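# Open the tuck-front mailer box and leave it upright

## Task

Get the box open and standing upright with its side walls still raised, then release it and pull the grippers away; the result only counts if the box stays that way without the robot holding anything in place.

## Robot and tools

Robot: two arms, left_arm and right_arm, each with six revolute joints and a two-finger gripper. The arm names do not tell you which side of a camera image they appear on.

Scene frame: one frame shared by both arms. Its origin sits on the table surface midway between the arms. +x points outward across the table, +z points up, and left_arm is mounted on the +y side. Gripper frame: the fingers extend along the gripper's +z axis and close along its y axis. The reported end_effector_position is the point between the finger pads, just under 1 cm behind the tips. Printed hand positions are approximate and drift more when the arm is stretched far.

Tool execute_actions, argument actions: a list holding one item, or empty.
- Empty list [] sends nothing and returns the current state.
- A motion item {"rows": [[...]], "steps": N}: N is 1 to 15 control steps (each 1/30 s), default 15. Every row is used for one step; if there are fewer rows than steps the final row repeats.
- A wait item {"steps": N} with no rows: N up to 300; it returns once N steps have elapsed since the previous result, counting your reply time.
- Optional pictures (true/false) decides whether camera images come back; by default they do.
A rejected call does not move the robot.

Row layout: always one flat list of 14 numbers covering both arms, even if only one moves. Order: left_arm waist, shoulder, elbow, wrist pitch, wrist yaw, wrist roll, opening; then the same seven for right_arm. The six joint values are absolute target angles in radians (the same convention as the Joint positions line), not offsets. Stated ranges per arm: waist -2.618 to 3.054, shoulder 0.000 to 3.142, elbow 0.000 to 3.142, wrist pitch -1.571 to 1.571, wrist yaw -1.571 to 1.571, wrist roll -2.094 to 2.094. True limits can differ by up to 0.036 rad either way. A target beyond a range end by more than 0.036 rad that is also further out than the joint's last reported angle gets the call refused; a target past the real end is clipped to it, and the result may then print "joint sent to its limit" (possibly referring to an earlier, still-running action). Absence of that line does not prove more travel is available.

Opening: an absolute value from -1 (closed) to +1 (fully open, 0.087 m pad gap). Away from the ends, the fingers are driven until grip_measured equals your number. To keep something held, command roughly 0.02 below grip_measured for a firm hold, less for a gentle one. Each gripper's reading may be biased by about 1 mm, consistently within a scene. Pad force tops out near 20 N; slamming closed quickly can push harder and sometimes forces the fingers apart.

Motion behaviour: joint speeds are capped. Each step the target sent to a joint stays within a fixed margin of its measured angle (waist 0.202, shoulder 0.258, elbow 0.238, wrist pitch 0.573, wrist yaw and roll 0.522 rad), and if the targets would shift the gripper more than 70 mm from where it is, they are all pulled back proportionally. Friction can leave a joint up to about 0.031 rad short, and changes smaller than that may not move it. The arms keep heading to the last row sent while you think or wait, until they have all nearly stopped (a stalled move counts) or a step is HELD; after that, only a fresh action moves them further. Fingers already moving finish their motion.

Result lines: the state line gives, for left_arm | right_arm, end_effector_position (m) and end_effector_quat_wxyz. Joint positions and Joint velocities list each arm's six joints (rad, rad/s) and then the pad gap (m, m/s). grip_measured is the opening on the command scale. "joint command not followed" means the clearance check altered or blocked joint targets on some steps; the rest of the row still ran. HELD marks steps on which all or part of your row was not applied. MOTOR HOT appears from 75 °C; at 90 °C that arm is halted for 10 s (this threshold is then skipped for 5 minutes), and at 100 °C the arm's motors and gripper go limp and it drops. These halts show as OVER-TEMPERATURE FAULT. Holding loads, even while idle, builds heat.

Tool zoom_image: camera (one of cam_high, cam_low, cam_left_wrist, cam_right_wrist; all 896x504) and region [x0, y0, x1, y1] in pixels of that camera's latest image, origin at top-left, no larger than 504 by 504. It returns an enlarged view and moves nothing.

Tool show_instructions: no arguments; shows the box's reference pages (a tuck-front mailer box) without moving anything or returning camera images.

Tool finished_scene: argument scene, the number of the current scene. Replying without any tool call ends everything.

Avoid: knocking or placing anything off the table (immediate failure), arms colliding or pressing hard on each other, dropping or slamming the box, heavy shoves, and leaving the lid or walls propped by a gripper. Open the fingers and retreat before finishing.

Each tool is called by a JSON object that holds its "op" and its "data".

Reference images:

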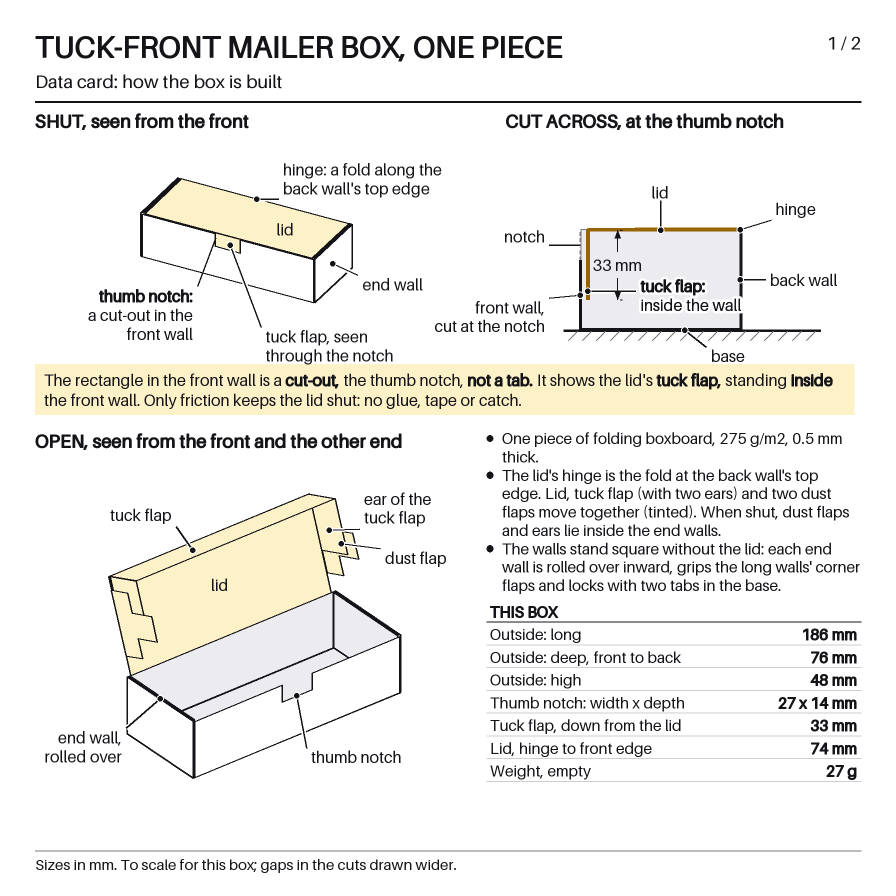

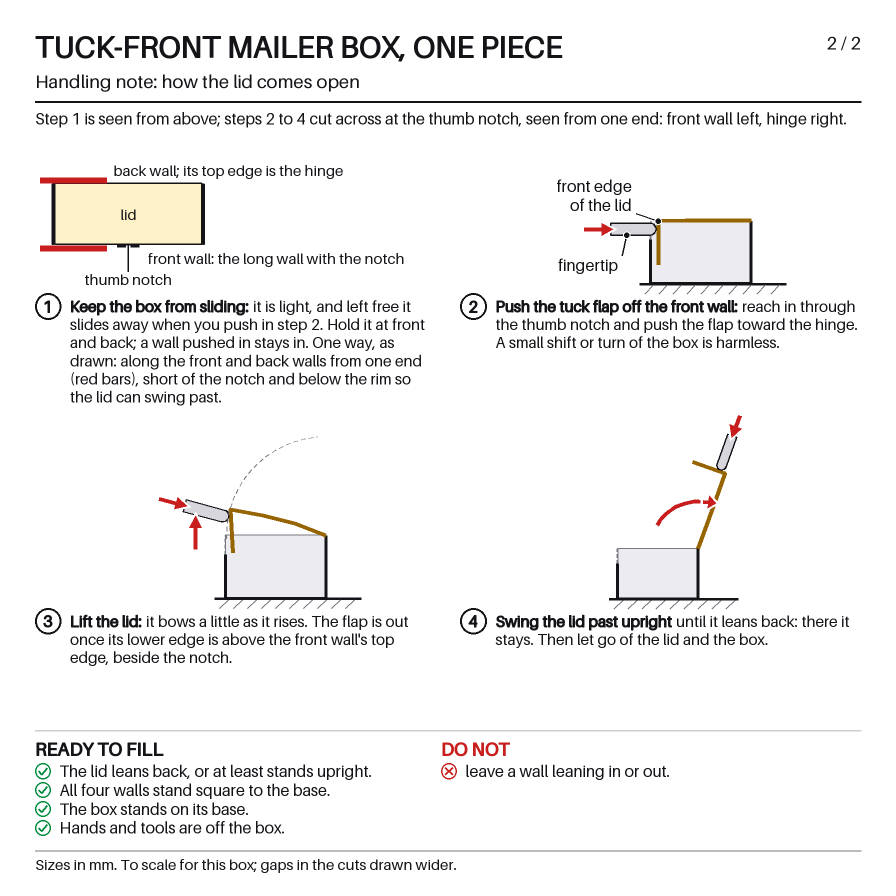

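## Session

{"op": "execute_actions", "data": {"actions": []}}

Scene clock: 0.00 s of 4600.00 s.
left_arm: end_effector_position=(+0.4204, +0.1881, +0.1272) grip_measured=+0.998 end_effector_quat_wxyz=(-0.188, +0.768, +0.486, +0.372) | right_arm: end_effector_position=(+0.3533, -0.6105, +0.2489) grip_measured=+0.982 end_effector_quat_wxyz=(+0.554, +0.183, +0.666, -0.465)
Joint positions: left_arm=[-0.797  2.204  1.792 -1.325 -0.848  1.254  0.087] | right_arm=[-0.606  1.59   0.93   0.715  0.563 -0.459  0.087]
Joint velocities: left_arm=[-0.012  0.002 -0.002  0.081  0.066  0.051 -0.   ] | right_arm=[-0.002 -0.012  0.007 -0.051 -0.066 -0.125 -0.   ]
Motor temperatures (°C, as the motors report them): left_arm=[20 19 21 22 23 21] | right_arm=[22 22 23 21 20 21]

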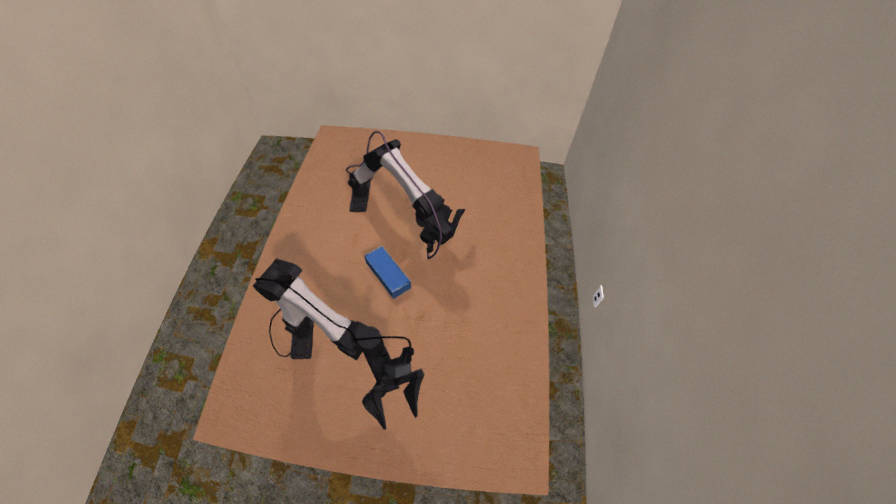

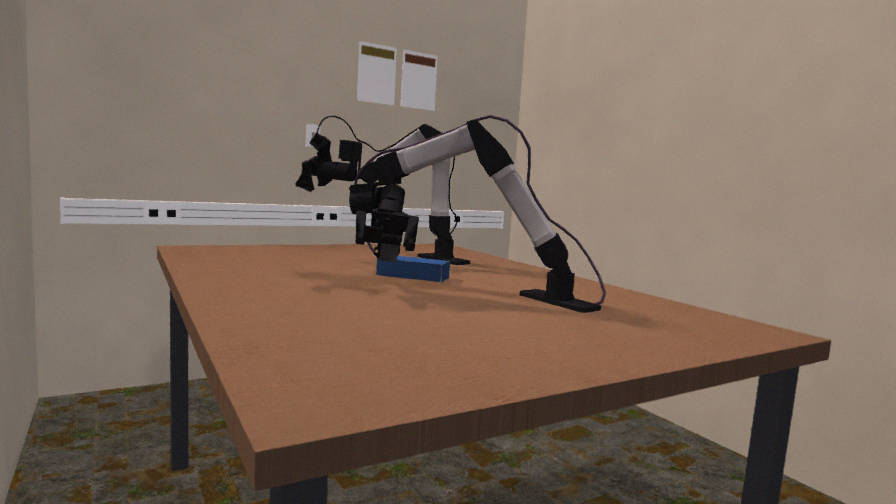

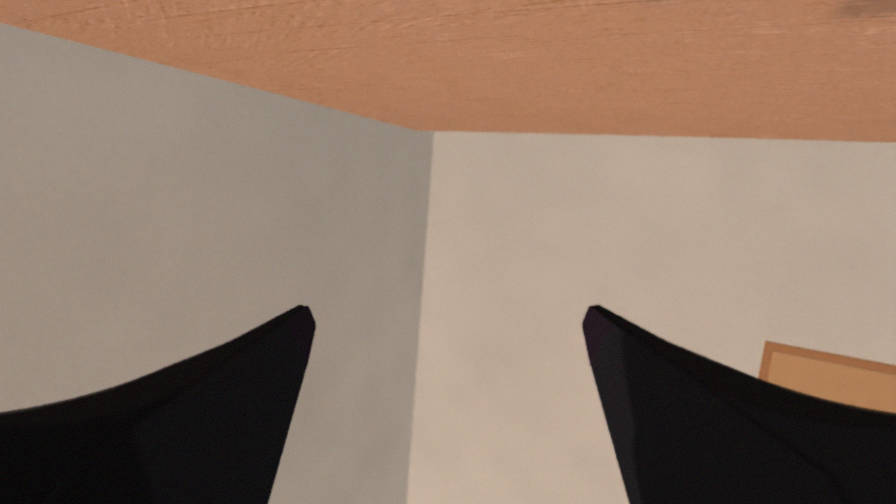

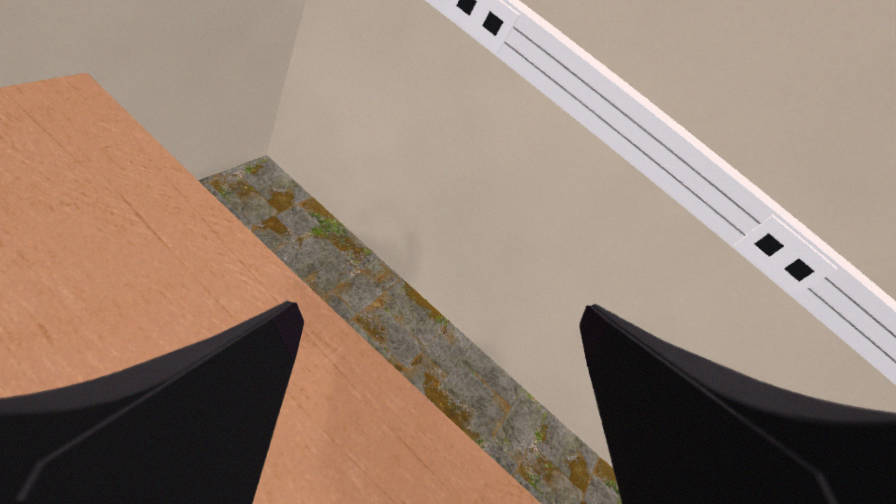

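{"op": "zoom_image", "data": {"camera": "cam_high", "region": [320, 210, 460, 330]}}

{"op": "zoom_image", "data": {"camera": "cam_low", "region": [340, 220, 500, 310]}}

Region (320, 210, 460, 330) of cam_high's 896x504 image, scaled by 3.600, with more detail than that image has; it fills the top 432 rows of this view, and the rest is white.

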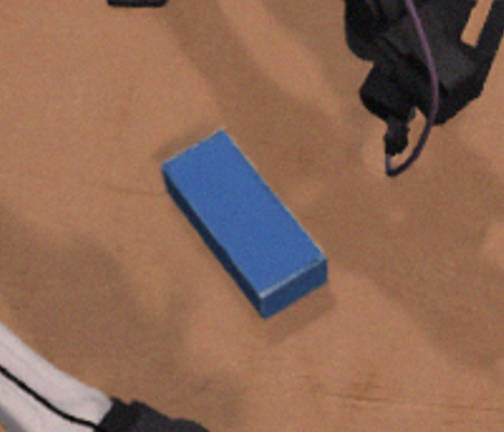

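Region (340, 220, 500, 310) of cam_low's 896x504 image, scaled by 3.150, with more detail than that image has; it fills the top 284 rows of this view, and the rest is white.

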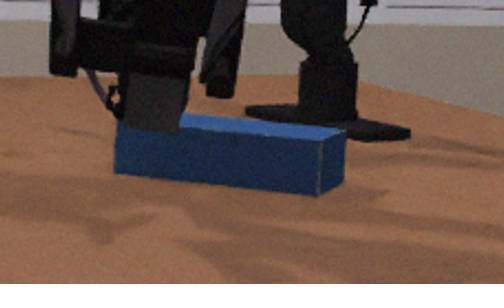

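{"op": "execute_actions", "data": {"actions": [{"rows": [[-0.9,1.0,0.8,-0.9,0,0,1, 0.5,1.2,0.8,-0.4,0,0,1]], "steps": 15}], "pictures": false}}

{"op": "execute_actions", "data": {"actions": [{"steps": 45}], "pictures": false}}

Scene clock: 7.37 s of 4600.00 s.
left_arm: end_effector_position=(+0.1756, +0.1793, +0.1014) grip_measured=+0.998 end_effector_quat_wxyz=(+0.199, +0.435, +0.877, -0.034) | right_arm: end_effector_position=(+0.3650, -0.3338, +0.2029) grip_measured=+0.982 end_effector_quat_wxyz=(+0.564, -0.030, +0.821, -0.080)
Joint positions: left_arm=[-0.901  1.052  0.827 -0.944 -0.062  0.146  0.087] | right_arm=[-0.143  1.24   0.865  0.011  0.156 -0.119  0.087]
Joint velocities: left_arm=[-0.012 -1.6   -0.359 -0.007  0.403 -0.916 -0.001] | right_arm=[ 1.038 -0.095 -0.007 -1.253 -0.403  0.3    0.   ]
Motor temperatures (°C, as the motors report them): left_arm=[20 22 22 22 23 21] | right_arm=[22 24 24 23 20 21]
Steps of this call (steps 1 to 90: nothing new was sent; then 3.87 s passed at rest; steps 91 to 105: all 15 steps of this action). Readings (joint positions):
91: left_arm=[-0.802 2.174 1.750 -1.269 -0.799 1.193] | right_arm=[-0.599 1.576 0.926 0.682 0.536 -0.428]
92: left_arm=[-0.812 2.122 1.675 -1.196 -0.718 1.111] | right_arm=[-0.582 1.546 0.910 0.628 0.497 -0.391]
94: left_arm=[-0.850 1.995 1.539 -1.108 -0.562 0.956] | right_arm=[-0.523 1.476 0.885 0.523 0.418 -0.327]
98: left_arm=[-0.900 1.683 1.264 -0.982 -0.267 0.618] | right_arm=[-0.384 1.333 0.865 0.319 0.288 -0.224]
105: the state above

Scene clock: 8.87 s of 4600.00 s.
left_arm: end_effector_position=(+0.1709, +0.1627, +0.1137) grip_measured=+0.998 end_effector_quat_wxyz=(+0.230, +0.375, +0.893, -0.090) | right_arm: end_effector_position=(+0.2112, -0.1148, +0.1172) grip_measured=+0.982 end_effector_quat_wxyz=(+0.362, -0.323, +0.865, +0.130)
Joint positions: left_arm=[-0.901  0.988  0.822 -0.905 -0.009  0.01   0.087] | right_arm=[ 0.507  1.216  0.822 -0.387  0.006 -0.006  0.087]
Joint velocities: left_arm=[-0.002 -0.002  0.002 -0.022  0.007 -0.066 -0.   ] | right_arm=[ 0.002 -0.007 -0.007  0.007  0.007  0.022 -0.001]
Motor temperatures (°C, as the motors report them): left_arm=[20 22 22 22 23 21] | right_arm=[22 24 24 23 20 21]
Steps of this call (steps 1 to 45: the robot went on to your last target). Readings (joint positions):
1: left_arm=[-0.901 1.012 0.822 -0.945 -0.051 0.119] | right_arm=[-0.106 1.237 0.863 -0.028 0.142 -0.107]
2: left_arm=[-0.901 0.992 0.822 -0.938 -0.043 0.097] | right_arm=[-0.066 1.234 0.860 -0.066 0.129 -0.096]
4: left_arm=[-0.901 0.987 0.822 -0.922 -0.031 0.065] | right_arm=[0.022 1.231 0.851 -0.138 0.105 -0.076]
8: left_arm=[-0.901 0.988 0.822 -0.912 -0.018 0.033] | right_arm=[0.240 1.227 0.833 -0.259 0.064 -0.042]
45: the state above
All arms were judged still, so your last target was given up. Only a new action makes them travel on or press farther. Fingers that are still opening or closing keep moving.

{"op": "execute_actions", "data": {"actions": []}}

Scene clock: 18.47 s of 4600.00 s.
left_arm: end_effector_position=(+0.1709, +0.1627, +0.1137) grip_measured=+0.998 end_effector_quat_wxyz=(+0.230, +0.375, +0.893, -0.090) | right_arm: end_effector_position=(+0.2112, -0.1148, +0.1171) grip_measured=+0.982 end_effector_quat_wxyz=(+0.362, -0.323, +0.865, +0.130)
Joint positions: left_arm=[-0.901  0.988  0.822 -0.905 -0.009  0.01   0.087] | right_arm=[ 0.507  1.216  0.822 -0.387  0.006 -0.006  0.087]
Joint velocities: left_arm=[-0.007 -0.012  0.002 -0.037 -0.007  0.007  0.   ] | right_arm=[-0.012 -0.002  0.002 -0.022 -0.022 -0.051  0.   ]
Motor temperatures (°C, as the motors report them): left_arm=[20 21 23 23 23 21] | right_arm=[22 24 24 24 20 21]
Steps of this call (steps 1 to 90: nothing new was sent; then 6.60 s passed at rest). Readings (joint positions):
1: left_arm=[-0.901 0.988 0.822 -0.905 -0.009 0.010] | right_arm=[0.507 1.216 0.822 -0.387 0.006 -0.006]
2: left_arm=[-0.901 0.988 0.822 -0.905 -0.009 0.010] | right_arm=[0.507 1.216 0.822 -0.387 0.006 -0.006]
4: left_arm=[-0.901 0.988 0.822 -0.905 -0.009 0.010] | right_arm=[0.507 1.216 0.822 -0.387 0.006 -0.006]
8: left_arm=[-0.901 0.988 0.822 -0.905 -0.009 0.010] | right_arm=[0.507 1.216 0.822 -0.387 0.006 -0.006]
90: the state above

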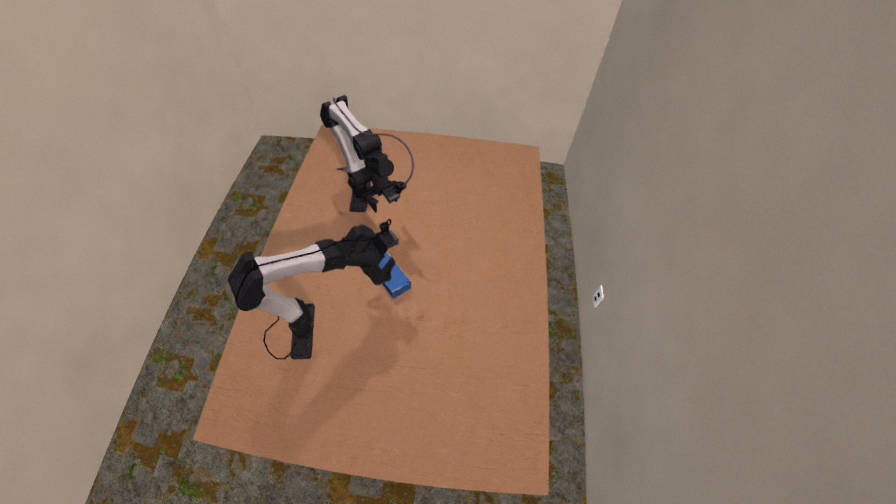

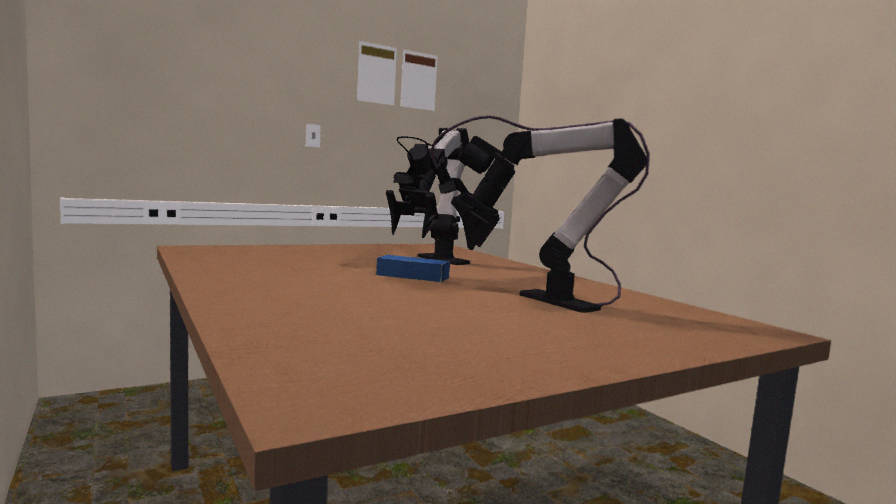

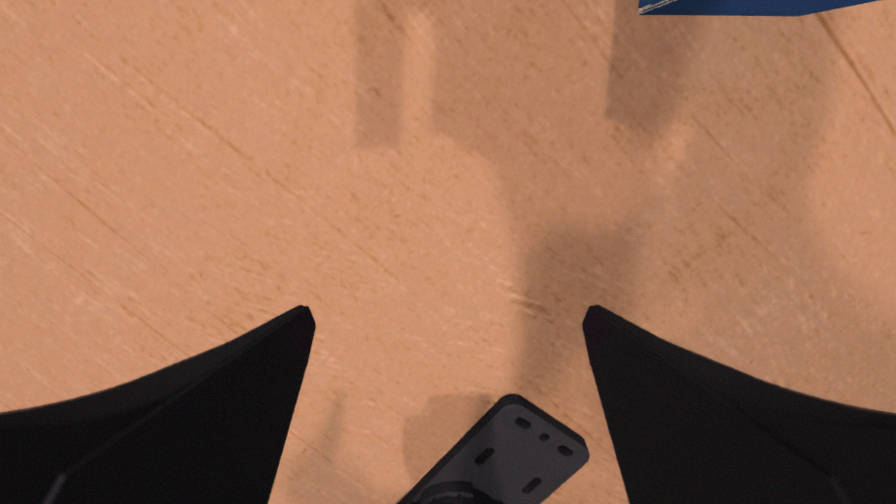

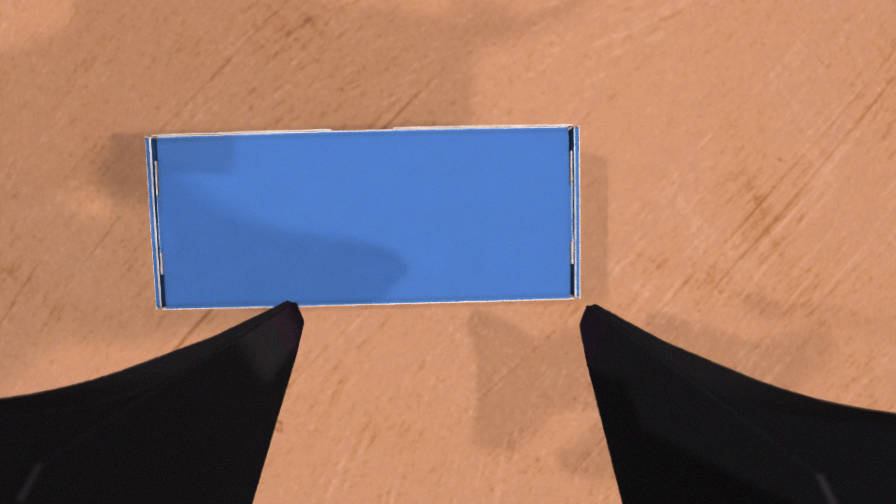

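{"op": "execute_actions", "data": {"actions": [{"rows": [[-0.9,1.0,0.8,0.166,0,0,1, 0.5,1.2,0.8,-1.18,0,0,1]], "steps": 15}], "pictures": false}}

{"op": "execute_actions", "data": {"actions": [{"steps": 20}], "pictures": false}}

Scene clock: 30.87 s of 4600.00 s.
left_arm: end_effector_position=(+0.2843, +0.0488, +0.2801) grip_measured=+0.998 end_effector_quat_wxyz=(+0.617, +0.287, +0.689, -0.249) | right_arm: end_effector_position=(+0.0795, -0.2283, +0.0719) grip_measured=+0.982 end_effector_quat_wxyz=(+0.032, -0.351, +0.936, +0.008)
Joint positions: left_arm=[-0.901  0.989  0.813  0.062 -0.009  0.01   0.087] | right_arm=[ 0.507  1.212  0.824 -1.118  0.006 -0.006  0.087]
Joint velocities: left_arm=[ 0.002  0.012 -0.002  0.857 -0.095 -0.081  0.001] | right_arm=[-0.007  0.022  0.012 -0.491  0.11   0.022 -0.001]
Motor temperatures (°C, as the motors report them): left_arm=[20 21 23 24 23 21] | right_arm=[22 25 25 25 20 21]
Steps of this call (steps 1 to 90: nothing new was sent; then 8.90 s passed at rest; steps 91 to 105: all 15 steps of this action). Readings (joint positions):
91: left_arm=[-0.901 0.988 0.817 -0.869 -0.009 0.010] | right_arm=[0.507 1.216 0.824 -0.420 0.006 -0.006]
92: left_arm=[-0.901 0.989 0.813 -0.801 -0.009 0.010] | right_arm=[0.507 1.212 0.824 -0.477 0.006 -0.006]
94: left_arm=[-0.901 0.989 0.813 -0.655 -0.009 0.010] | right_arm=[0.507 1.212 0.824 -0.609 0.006 -0.006]
98: left_arm=[-0.901 0.989 0.813 -0.353 -0.009 0.010] | right_arm=[0.507 1.212 0.824 -0.871 0.006 -0.006]
105: the state above

Scene clock: 31.53 s of 4600.00 s.
left_arm: end_effector_position=(+0.2884, +0.0446, +0.3051) grip_measured=+0.998 end_effector_quat_wxyz=(+0.651, +0.274, +0.657, -0.263) | right_arm: end_effector_position=(+0.0699, -0.2366, +0.0735) grip_measured=+0.982 end_effector_quat_wxyz=(+0.008, -0.351, +0.936, -0.000)
Joint positions: left_arm=[-0.901  0.989  0.813  0.163 -0.009  0.01   0.087] | right_arm=[ 0.507  1.212  0.824 -1.169  0.006 -0.006  0.087]
Joint velocities: left_arm=[ 0.007 -0.002 -0.012  0.037  0.037 -0.051 -0.   ] | right_arm=[ 0.012 -0.007 -0.007 -0.007  0.007  0.066 -0.002]
Motor temperatures (°C, as the motors report them): left_arm=[20 21 23 24 23 21] | right_arm=[22 25 25 25 20 21]
Steps of this call (steps 1 to 20: the robot went on to your last target). Readings (joint positions):
1: left_arm=[-0.901 0.989 0.813 0.085 -0.009 0.010] | right_arm=[0.507 1.212 0.824 -1.129 0.006 -0.006]
2: left_arm=[-0.901 0.989 0.813 0.104 -0.009 0.010] | right_arm=[0.507 1.212 0.824 -1.138 0.006 -0.006]
4: left_arm=[-0.901 0.989 0.813 0.128 -0.009 0.010] | right_arm=[0.507 1.212 0.824 -1.151 0.006 -0.006]
8: left_arm=[-0.901 0.989 0.813 0.151 -0.009 0.010] | right_arm=[0.507 1.212 0.824 -1.162 0.006 -0.006]
20: the state above

{"op": "execute_actions", "data": {"actions": [{"rows": [[-0.8,1.0,0.8,0.0,0,0,0.6, 0.52,1.24,0.9,-1.2,0,0.2,1],[-0.7,1.0,0.8,-0.1,0,0,0.3, 0.53,1.27,0.97,-1.21,0,0.35,1],[-0.6,1.0,0.8,-0.2,0,0,0, 0.54,1.30,1.03,-1.22,0,0.5,1],[-0.5,1.0,0.8,-0.3,0,0,-0.3, 0.55,1.33,1.08,-1.23,0,0.65,1],[-0.4,1.0,0.8,-0.4,0,0,-0.6, 0.56,1.36,1.13,-1.24,0,0.8,1],[-0.3,1.0,0.8,-0.5,0,0,-1, 0.57,1.39,1.18,-1.25,0,0.95,1],[-0.2,1.0,0.8,-0.6,0,0,-1, 0.58,1.42,1.22,-1.26,0,1.1,1],[-0.1,1.0,0.8,-0.7,0,0,-1, 0.59,1.46,1.26,-1.27,0,1.25,1],[-0.1,1.0,0.8,-0.7,0,0,-1, 0.6,1.5,1.3,-1.28,0,1.4,1],[-0.1,1.0,0.8,-0.7,0,0,-1, 0.618,1.5,1.3,-1.28,0,1.668,1]], "steps": 15}], "pictures": false}}

{"op": "execute_actions", "data": {"actions": [{"rows": [[-0.1,1.0,0.8,-0.7,0,0,-1, 0.618,1.54,1.34,-1.28,0,1.668,1],[-0.1,1.0,0.8,-0.7,0,0,-1, 0.618,1.58,1.38,-1.28,0,1.668,1],[-0.1,1.0,0.8,-0.7,0,0,-1, 0.618,1.62,1.42,-1.27,0,1.668,1],[-0.1,1.0,0.8,-0.7,0,0,-1, 0.618,1.66,1.46,-1.27,0,1.668,1],[-0.1,1.0,0.8,-0.7,0,0,-1, 0.618,1.70,1.50,-1.27,0,1.668,1],[-0.1,1.0,0.8,-0.7,0,0,-1, 0.618,1.74,1.53,-1.26,0,1.668,1],[-0.1,1.0,0.8,-0.7,0,0,-1, 0.618,1.78,1.56,-1.26,0,1.668,1],[-0.1,1.0,0.8,-0.7,0,0,-1, 0.618,1.82,1.59,-1.26,0,1.668,1],[-0.1,1.0,0.8,-0.7,0,0,-1, 0.618,1.86,1.61,-1.25,0,1.668,1],[-0.1,1.0,0.8,-0.7,0,0,-1, 0.618,1.89,1.616,-1.25,0,1.668,1],[-0.1,1.0,0.8,-0.7,0,0,-1, 0.618,1.915,1.616,-1.25,0,1.668,1],[-0.1,1.0,0.8,-0.7,0,0,-1, 0.618,1.938,1.616,-1.249,0,1.668,1]], "steps": 15}], "pictures": false}}

{"op": "execute_actions", "data": {"actions": [{"steps": 15}]}}

Scene clock: 46.87 s of 4600.00 s.
left_arm: end_effector_position=(+0.3099, +0.2929, +0.1555) grip_measured=-1.000 end_effector_quat_wxyz=(+0.416, +0.031, +0.909, -0.011) | right_arm: end_effector_position=(+0.1202, -0.1024, +0.1365) grip_measured=+0.982 end_effector_quat_wxyz=(+0.031, +0.248, +0.967, +0.051)
Joint positions: left_arm=[-0.171  0.989  0.813 -0.536  0.001  0.009  0.   ] | right_arm=[ 0.612  1.49   1.285 -1.247  0.005  1.317  0.087]
Joint velocities: left_arm=[ 1.565  0.017 -0.007 -1.209 -0.227 -0.037  0.   ] | right_arm=[-0.007  0.012  0.007 -0.139 -0.007  2.352  0.   ]
Motor temperatures (°C, as the motors report them): left_arm=[20 20 25 26 23 21] | right_arm=[22 25 25 24 20 21]
Steps of this call (steps 1 to 15: the robot went on to your last target; steps 16 to 90: nothing new was sent; then 11.83 s passed at rest; steps 91 to 105: all 15 steps of this action). Readings (joint positions):
91: left_arm=[-0.888 0.989 0.813 0.151 -0.000 0.010] | right_arm=[0.509 1.215 0.832 -1.176 0.006 0.023]
92: left_arm=[-0.847 0.989 0.813 0.123 0.008 0.010] | right_arm=[0.511 1.226 0.858 -1.195 0.006 0.080]
94: left_arm=[-0.736 0.989 0.813 0.034 0.006 0.010] | right_arm=[0.525 1.270 0.957 -1.221 0.006 0.246]
98: left_arm=[-0.555 0.989 0.813 -0.180 0.002 0.010] | right_arm=[0.563 1.381 1.179 -1.229 0.006 0.640]
105: the state above

Scene clock: 47.37 s of 4600.00 s.
left_arm: end_effector_position=(+0.2807, +0.3129, +0.1343) grip_measured=-1.000 end_effector_quat_wxyz=(+0.349, -0.001, +0.937, +0.006) | right_arm: end_effector_position=(+0.1851, -0.0318, +0.0864) grip_measured=+0.982 end_effector_quat_wxyz=(+0.001, +0.405, +0.914, -0.005)
Joint positions: left_arm=[-0.107  0.989  0.813 -0.68  -0.008  0.007  0.   ] | right_arm=[ 0.612  1.935  1.6   -1.245  0.005  1.649  0.087]
Joint velocities: left_arm=[ 0.007 -0.012 -0.007 -0.022 -0.022 -0.022  0.   ] | right_arm=[-0.022  0.325  0.002  0.022  0.066  0.095 -0.   ]
Motor temperatures (°C, as the motors report them): left_arm=[20 20 25 26 23 21] | right_arm=[22 25 25 24 20 21]
Steps of this call (steps 1 to 15: all 15 steps of this action). Readings (joint positions):
1: left_arm=[-0.131 0.989 0.813 -0.568 -0.006 0.008] | right_arm=[0.612 1.494 1.291 -1.256 0.005 1.387]
2: left_arm=[-0.112 0.989 0.813 -0.594 -0.009 0.007] | right_arm=[0.612 1.509 1.310 -1.270 0.005 1.443]
4: left_arm=[-0.107 0.989 0.813 -0.630 -0.009 0.007] | right_arm=[0.612 1.566 1.378 -1.281 0.005 1.524]
8: left_arm=[-0.107 0.989 0.813 -0.664 -0.008 0.007] | right_arm=[0.612 1.726 1.529 -1.271 0.005 1.605]
15: the state above

Scene clock: 47.87 s of 4600.00 s.
left_arm: end_effector_position=(+0.2801, +0.3129, +0.1339) grip_measured=-1.000 end_effector_quat_wxyz=(+0.348, -0.001, +0.937, +0.006) | right_arm: end_effector_position=(+0.1853, -0.0316, +0.0836) grip_measured=+0.982 end_effector_quat_wxyz=(-0.001, +0.410, +0.912, -0.009)
Joint positions: left_arm=[-0.107  0.989  0.813 -0.683 -0.008  0.007  0.   ] | right_arm=[ 0.612  1.943  1.6   -1.245  0.005  1.661  0.087]
Joint velocities: left_arm=[ 0.002 -0.002 -0.007 -0.051 -0.007 -0.007  0.   ] | right_arm=[-0.027  0.007  0.012 -0.037  0.037 -0.037 -0.001]
Motor temperatures (°C, as the motors report them): left_arm=[20 20 25 26 23 21] | right_arm=[22 25 26 24 20 21]
Steps of this call (steps 1 to 15: the robot went on to your last target). Readings (joint positions):
1: left_arm=[-0.107 0.989 0.813 -0.681 -0.008 0.007] | right_arm=[0.612 1.943 1.600 -1.245 0.005 1.652]
2: left_arm=[-0.107 0.989 0.813 -0.681 -0.008 0.007] | right_arm=[0.612 1.944 1.600 -1.245 0.005 1.653]
4: left_arm=[-0.107 0.989 0.813 -0.682 -0.008 0.007] | right_arm=[0.612 1.943 1.600 -1.245 0.005 1.656]
8: left_arm=[-0.107 0.989 0.813 -0.683 -0.008 0.007] | right_arm=[0.612 1.943 1.600 -1.245 0.005 1.659]
15: the state above

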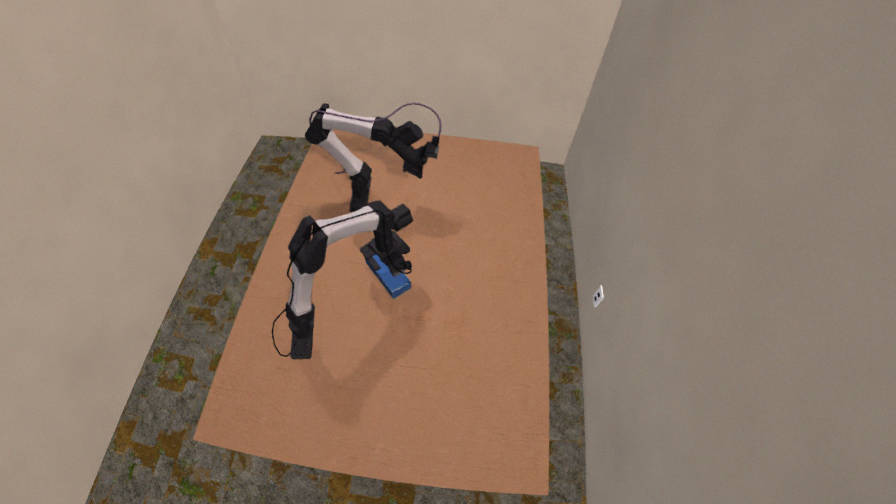

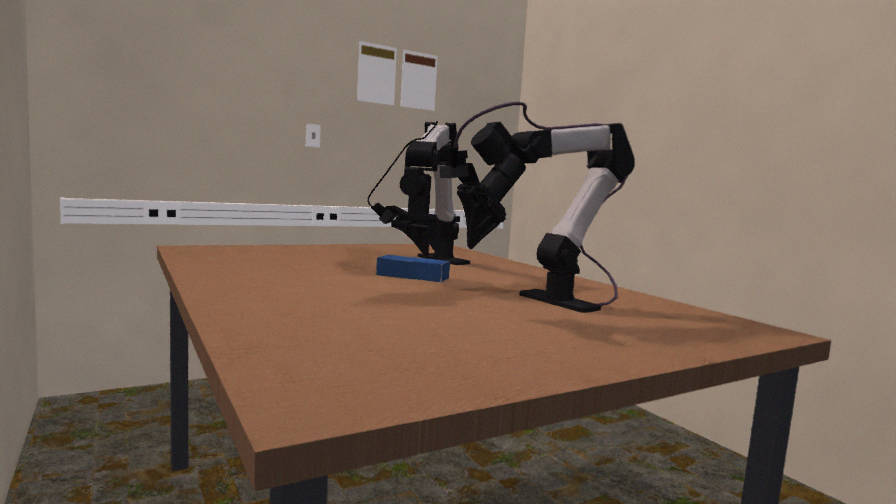

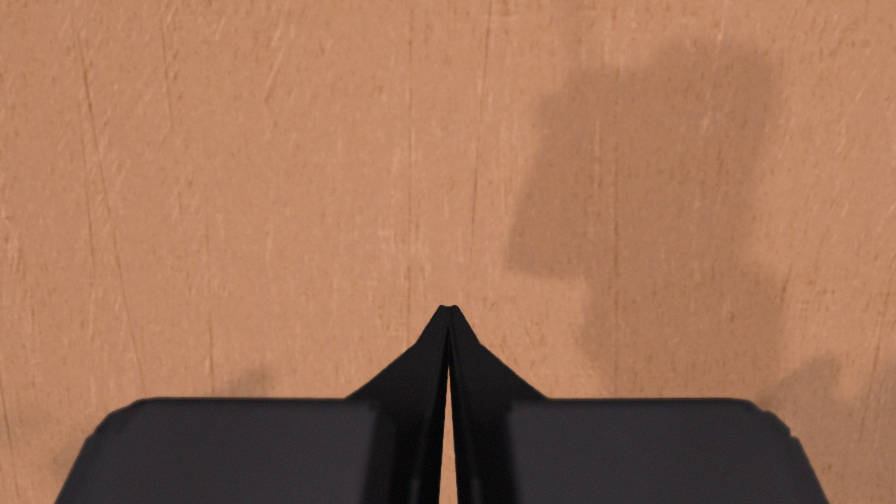

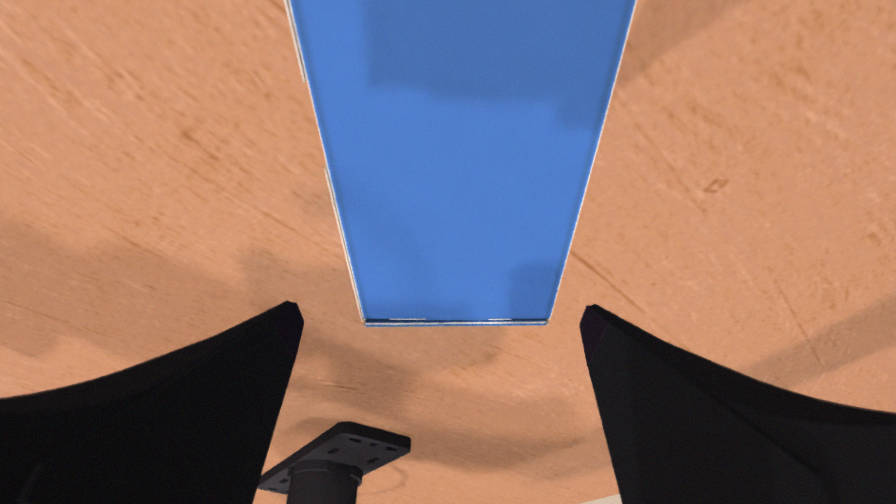

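{"op": "execute_actions", "data": {"actions": [{"rows": [[-0.1,1.0,0.8,-0.7,0,0,-1, 0.618,1.92,1.57,-1.22,0,1.668,1],[-0.1,1.0,0.8,-0.7,0,0,-1, 0.618,1.915,1.55,-1.2,0,1.668,1],[-0.1,1.0,0.8,-0.7,0,0,-1, 0.618,1.91,1.53,-1.18,0,1.668,1],[-0.1,1.0,0.8,-0.7,0,0,-1, 0.618,1.908,1.51,-1.16,0,1.668,1],[-0.1,1.0,0.8,-0.7,0,0,-1, 0.618,1.908,1.49,-1.14,0,1.668,1],[-0.1,1.0,0.8,-0.7,0,0,-1, 0.618,1.908,1.47,-1.125,0,1.668,1]], "steps": 15}]}}

Scene clock: 51.47 s of 4600.00 s.
left_arm: end_effector_position=(+0.2800, +0.3129, +0.1338) grip_measured=-1.000 end_effector_quat_wxyz=(+0.348, -0.001, +0.938, +0.006) | right_arm: end_effector_position=(+0.1818, -0.0353, +0.0665) grip_measured=+0.982 end_effector_quat_wxyz=(+0.003, +0.410, +0.912, +0.001)
Joint positions: left_arm=[-0.107  0.989  0.813 -0.683 -0.008  0.007  0.   ] | right_arm=[ 0.612  1.913  1.49  -1.144  0.005  1.662  0.087]
Joint velocities: left_arm=[-0.002  0.022 -0.022 -0.007 -0.125 -0.022  0.   ] | right_arm=[-0.012 -0.012  0.002  0.139 -0.037  0.066 -0.001]
Motor temperatures (°C, as the motors report them): left_arm=[20 20 25 26 23 21] | right_arm=[22 26 26 24 20 21]
Steps of this call (steps 1 to 15: the robot went on to your last target; steps 16 to 90: nothing new was sent; then 0.10 s passed at rest; steps 91 to 105: all 15 steps of this action). Readings (joint positions):
91: left_arm=[-0.107 0.989 0.813 -0.683 -0.008 0.007] | right_arm=[0.612 1.942 1.599 -1.243 0.005 1.661]
92: left_arm=[-0.107 0.989 0.813 -0.683 -0.008 0.007] | right_arm=[0.612 1.938 1.593 -1.235 0.005 1.661]
94: left_arm=[-0.107 0.989 0.813 -0.683 -0.008 0.007] | right_arm=[0.612 1.925 1.566 -1.213 0.005 1.661]
98: left_arm=[-0.107 0.989 0.813 -0.683 -0.008 0.007] | right_arm=[0.612 1.913 1.503 -1.171 0.005 1.661]
105: the state above

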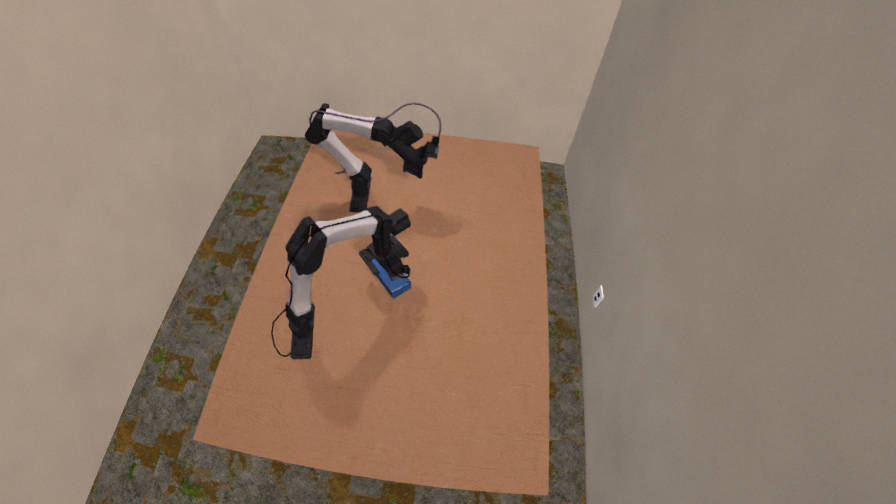

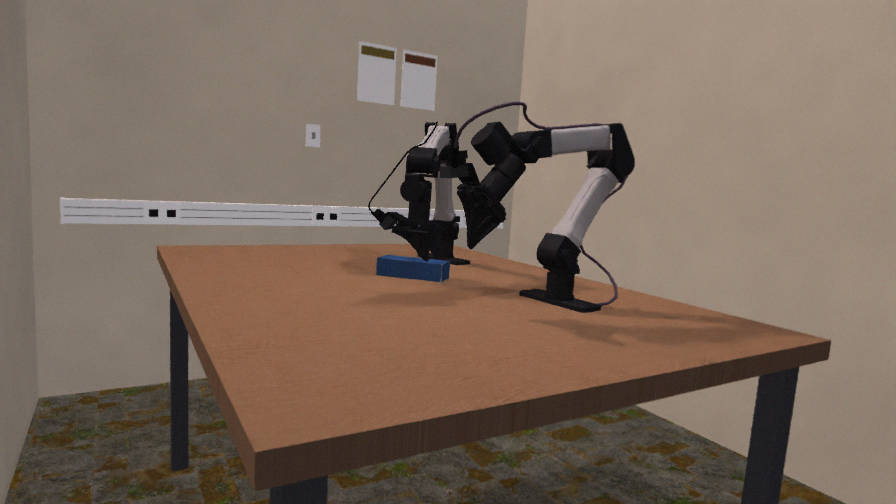

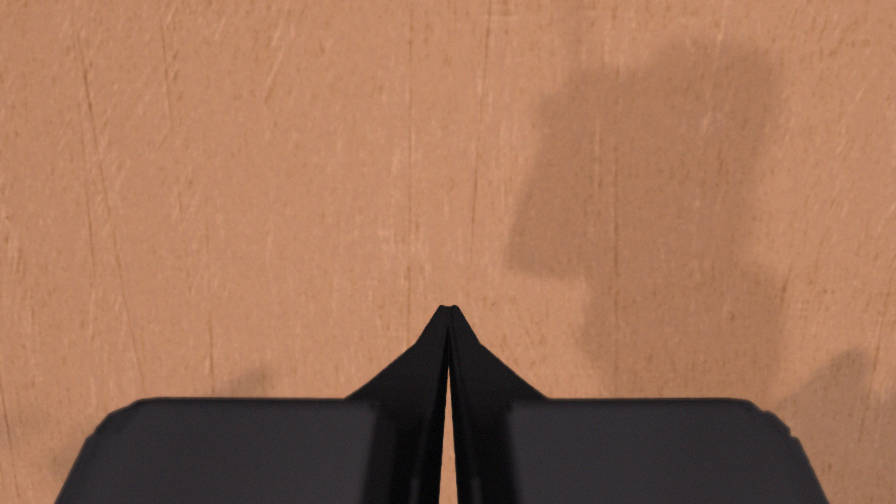

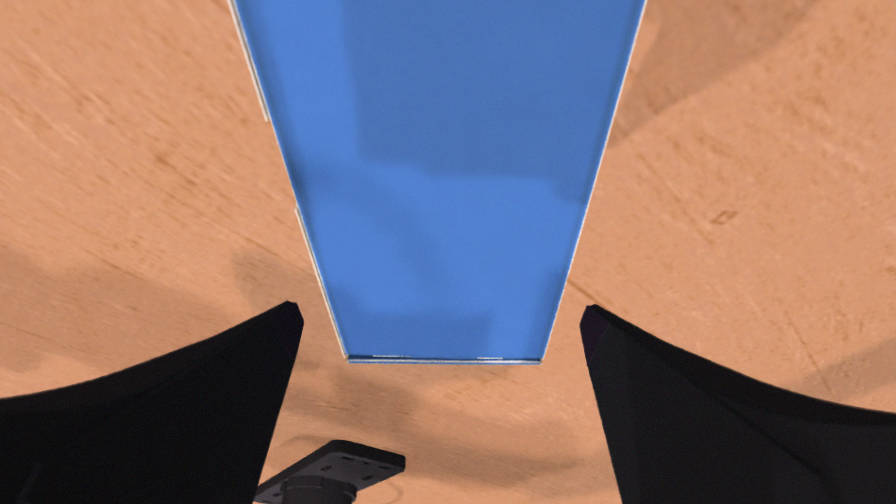

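{"op": "execute_actions", "data": {"actions": [{"rows": [[-0.1,1.0,0.8,-0.7,0,0,-1, 0.618,1.918,1.465,-1.135,0,1.668,1],[-0.1,1.0,0.8,-0.7,0,0,-1, 0.618,1.92,1.46,-1.13,0,1.668,1],[-0.1,1.0,0.8,-0.7,0,0,-1, 0.618,1.922,1.455,-1.12,0,1.668,1],[-0.1,1.0,0.8,-0.7,0,0,-1, 0.618,1.924,1.45,-1.11,0,1.668,1],[-0.1,1.0,0.8,-0.7,0,0,-1, 0.618,1.926,1.445,-1.1,0,1.668,1],[-0.1,1.0,0.8,-0.7,0,0,-1, 0.618,1.928,1.44,-1.092,0,1.668,1],[-0.1,1.0,0.8,-0.7,0,0,-1, 0.618,1.93,1.435,-1.084,0,1.668,1],[-0.1,1.0,0.8,-0.7,0,0,-1, 0.618,1.932,1.43,-1.077,0,1.668,1],[-0.1,1.0,0.8,-0.7,0,0,-1, 0.618,1.934,1.425,-1.07,0,1.668,1],[-0.1,1.0,0.8,-0.7,0,0,-1, 0.618,1.936,1.42,-1.065,0,1.668,1],[-0.1,1.0,0.8,-0.7,0,0,-1, 0.618,1.938,1.415,-1.063,0,1.668,1],[-0.1,1.0,0.8,-0.7,0,0,-1, 0.618,1.94,1.41,-1.063,0,1.668,1]], "steps": 15}]}}

Scene clock: 55.43 s of 4600.00 s.
left_arm: end_effector_position=(+0.2800, +0.3129, +0.1338) grip_measured=-1.000 end_effector_quat_wxyz=(+0.348, -0.001, +0.938, +0.006) | right_arm: end_effector_position=(+0.1807, -0.0365, +0.0516) grip_measured=+0.982 end_effector_quat_wxyz=(+0.003, +0.410, +0.912, +0.001)
Joint positions: left_arm=[-0.107  0.989  0.813 -0.683 -0.008  0.007  0.   ] | right_arm=[ 0.612  1.918  1.435 -1.084  0.005  1.662  0.087]
Joint velocities: left_arm=[ 0.002  0.002 -0.007 -0.037 -0.051  0.022  0.   ] | right_arm=[-0.002  0.076 -0.046 -0.007 -0.051 -0.022 -0.   ]
Motor temperatures (°C, as the motors report them): left_arm=[20 20 25 26 23 21] | right_arm=[22 27 26 23 20 21]
Steps of this call (steps 1 to 15: the robot went on to your last target; steps 16 to 90: nothing new was sent; then 0.47 s passed at rest; steps 91 to 105: all 15 steps of this action). Readings (joint positions):
91: left_arm=[-0.107 0.989 0.813 -0.683 -0.008 0.007] | right_arm=[0.612 1.913 1.490 -1.136 0.005 1.662]
92: left_arm=[-0.107 0.989 0.813 -0.683 -0.008 0.007] | right_arm=[0.612 1.913 1.490 -1.136 0.005 1.662]
94: left_arm=[-0.107 0.989 0.813 -0.683 -0.008 0.007] | right_arm=[0.612 1.913 1.485 -1.131 0.005 1.662]
98: left_arm=[-0.107 0.989 0.813 -0.683 -0.008 0.007] | right_arm=[0.612 1.913 1.463 -1.112 0.005 1.662]
105: the state above

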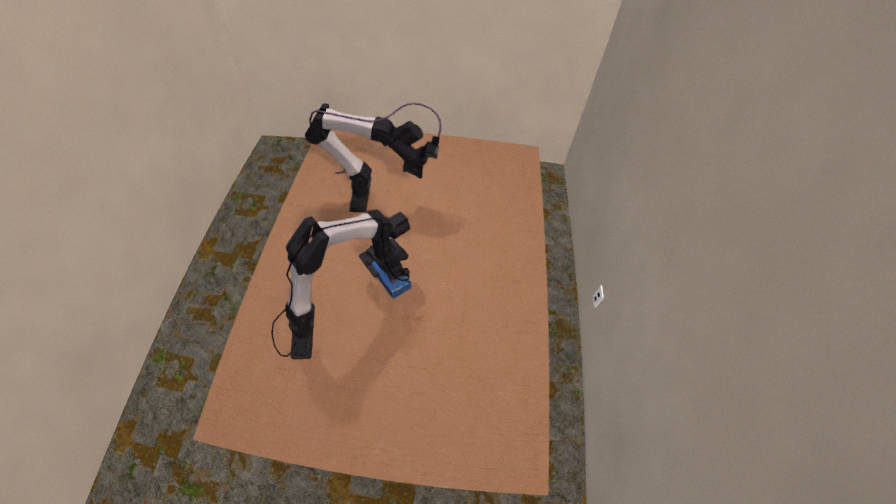

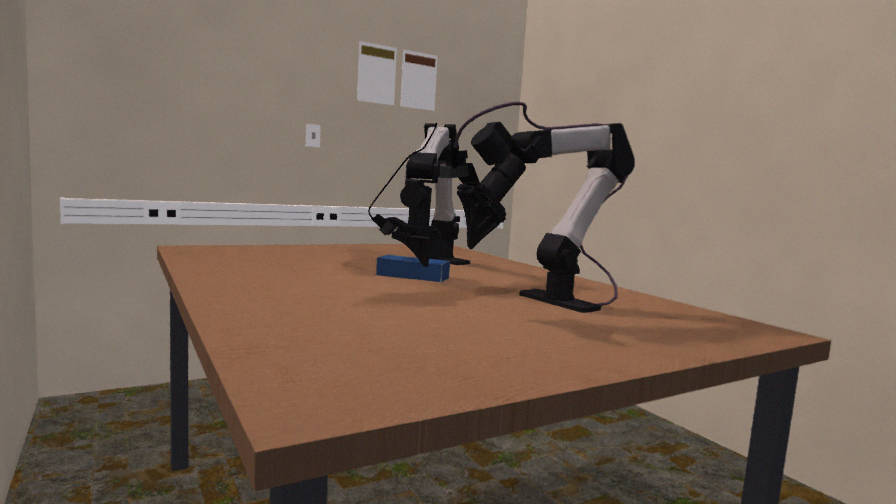

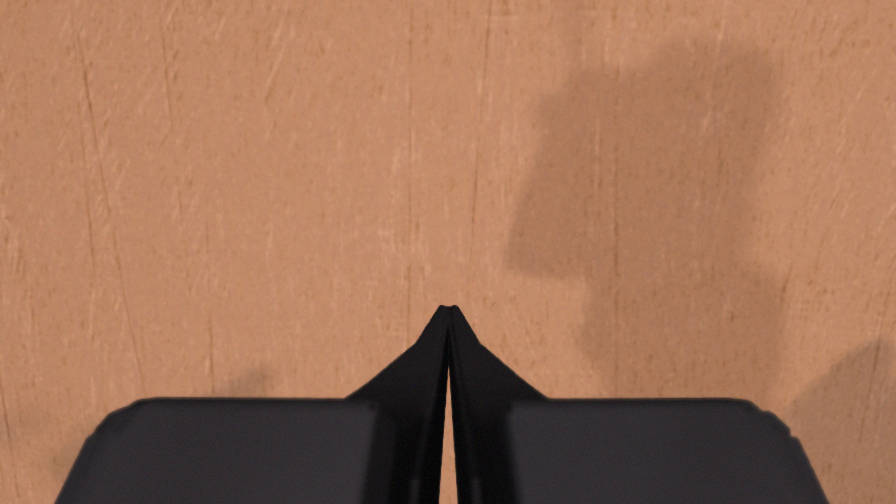

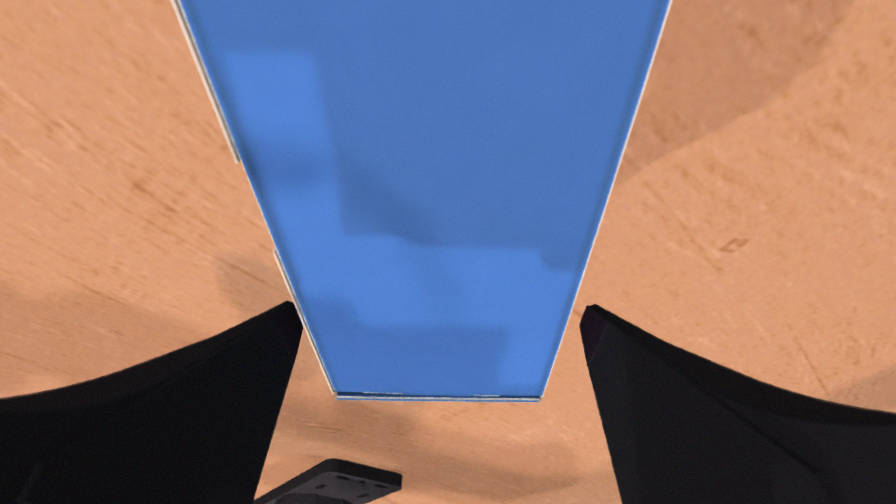

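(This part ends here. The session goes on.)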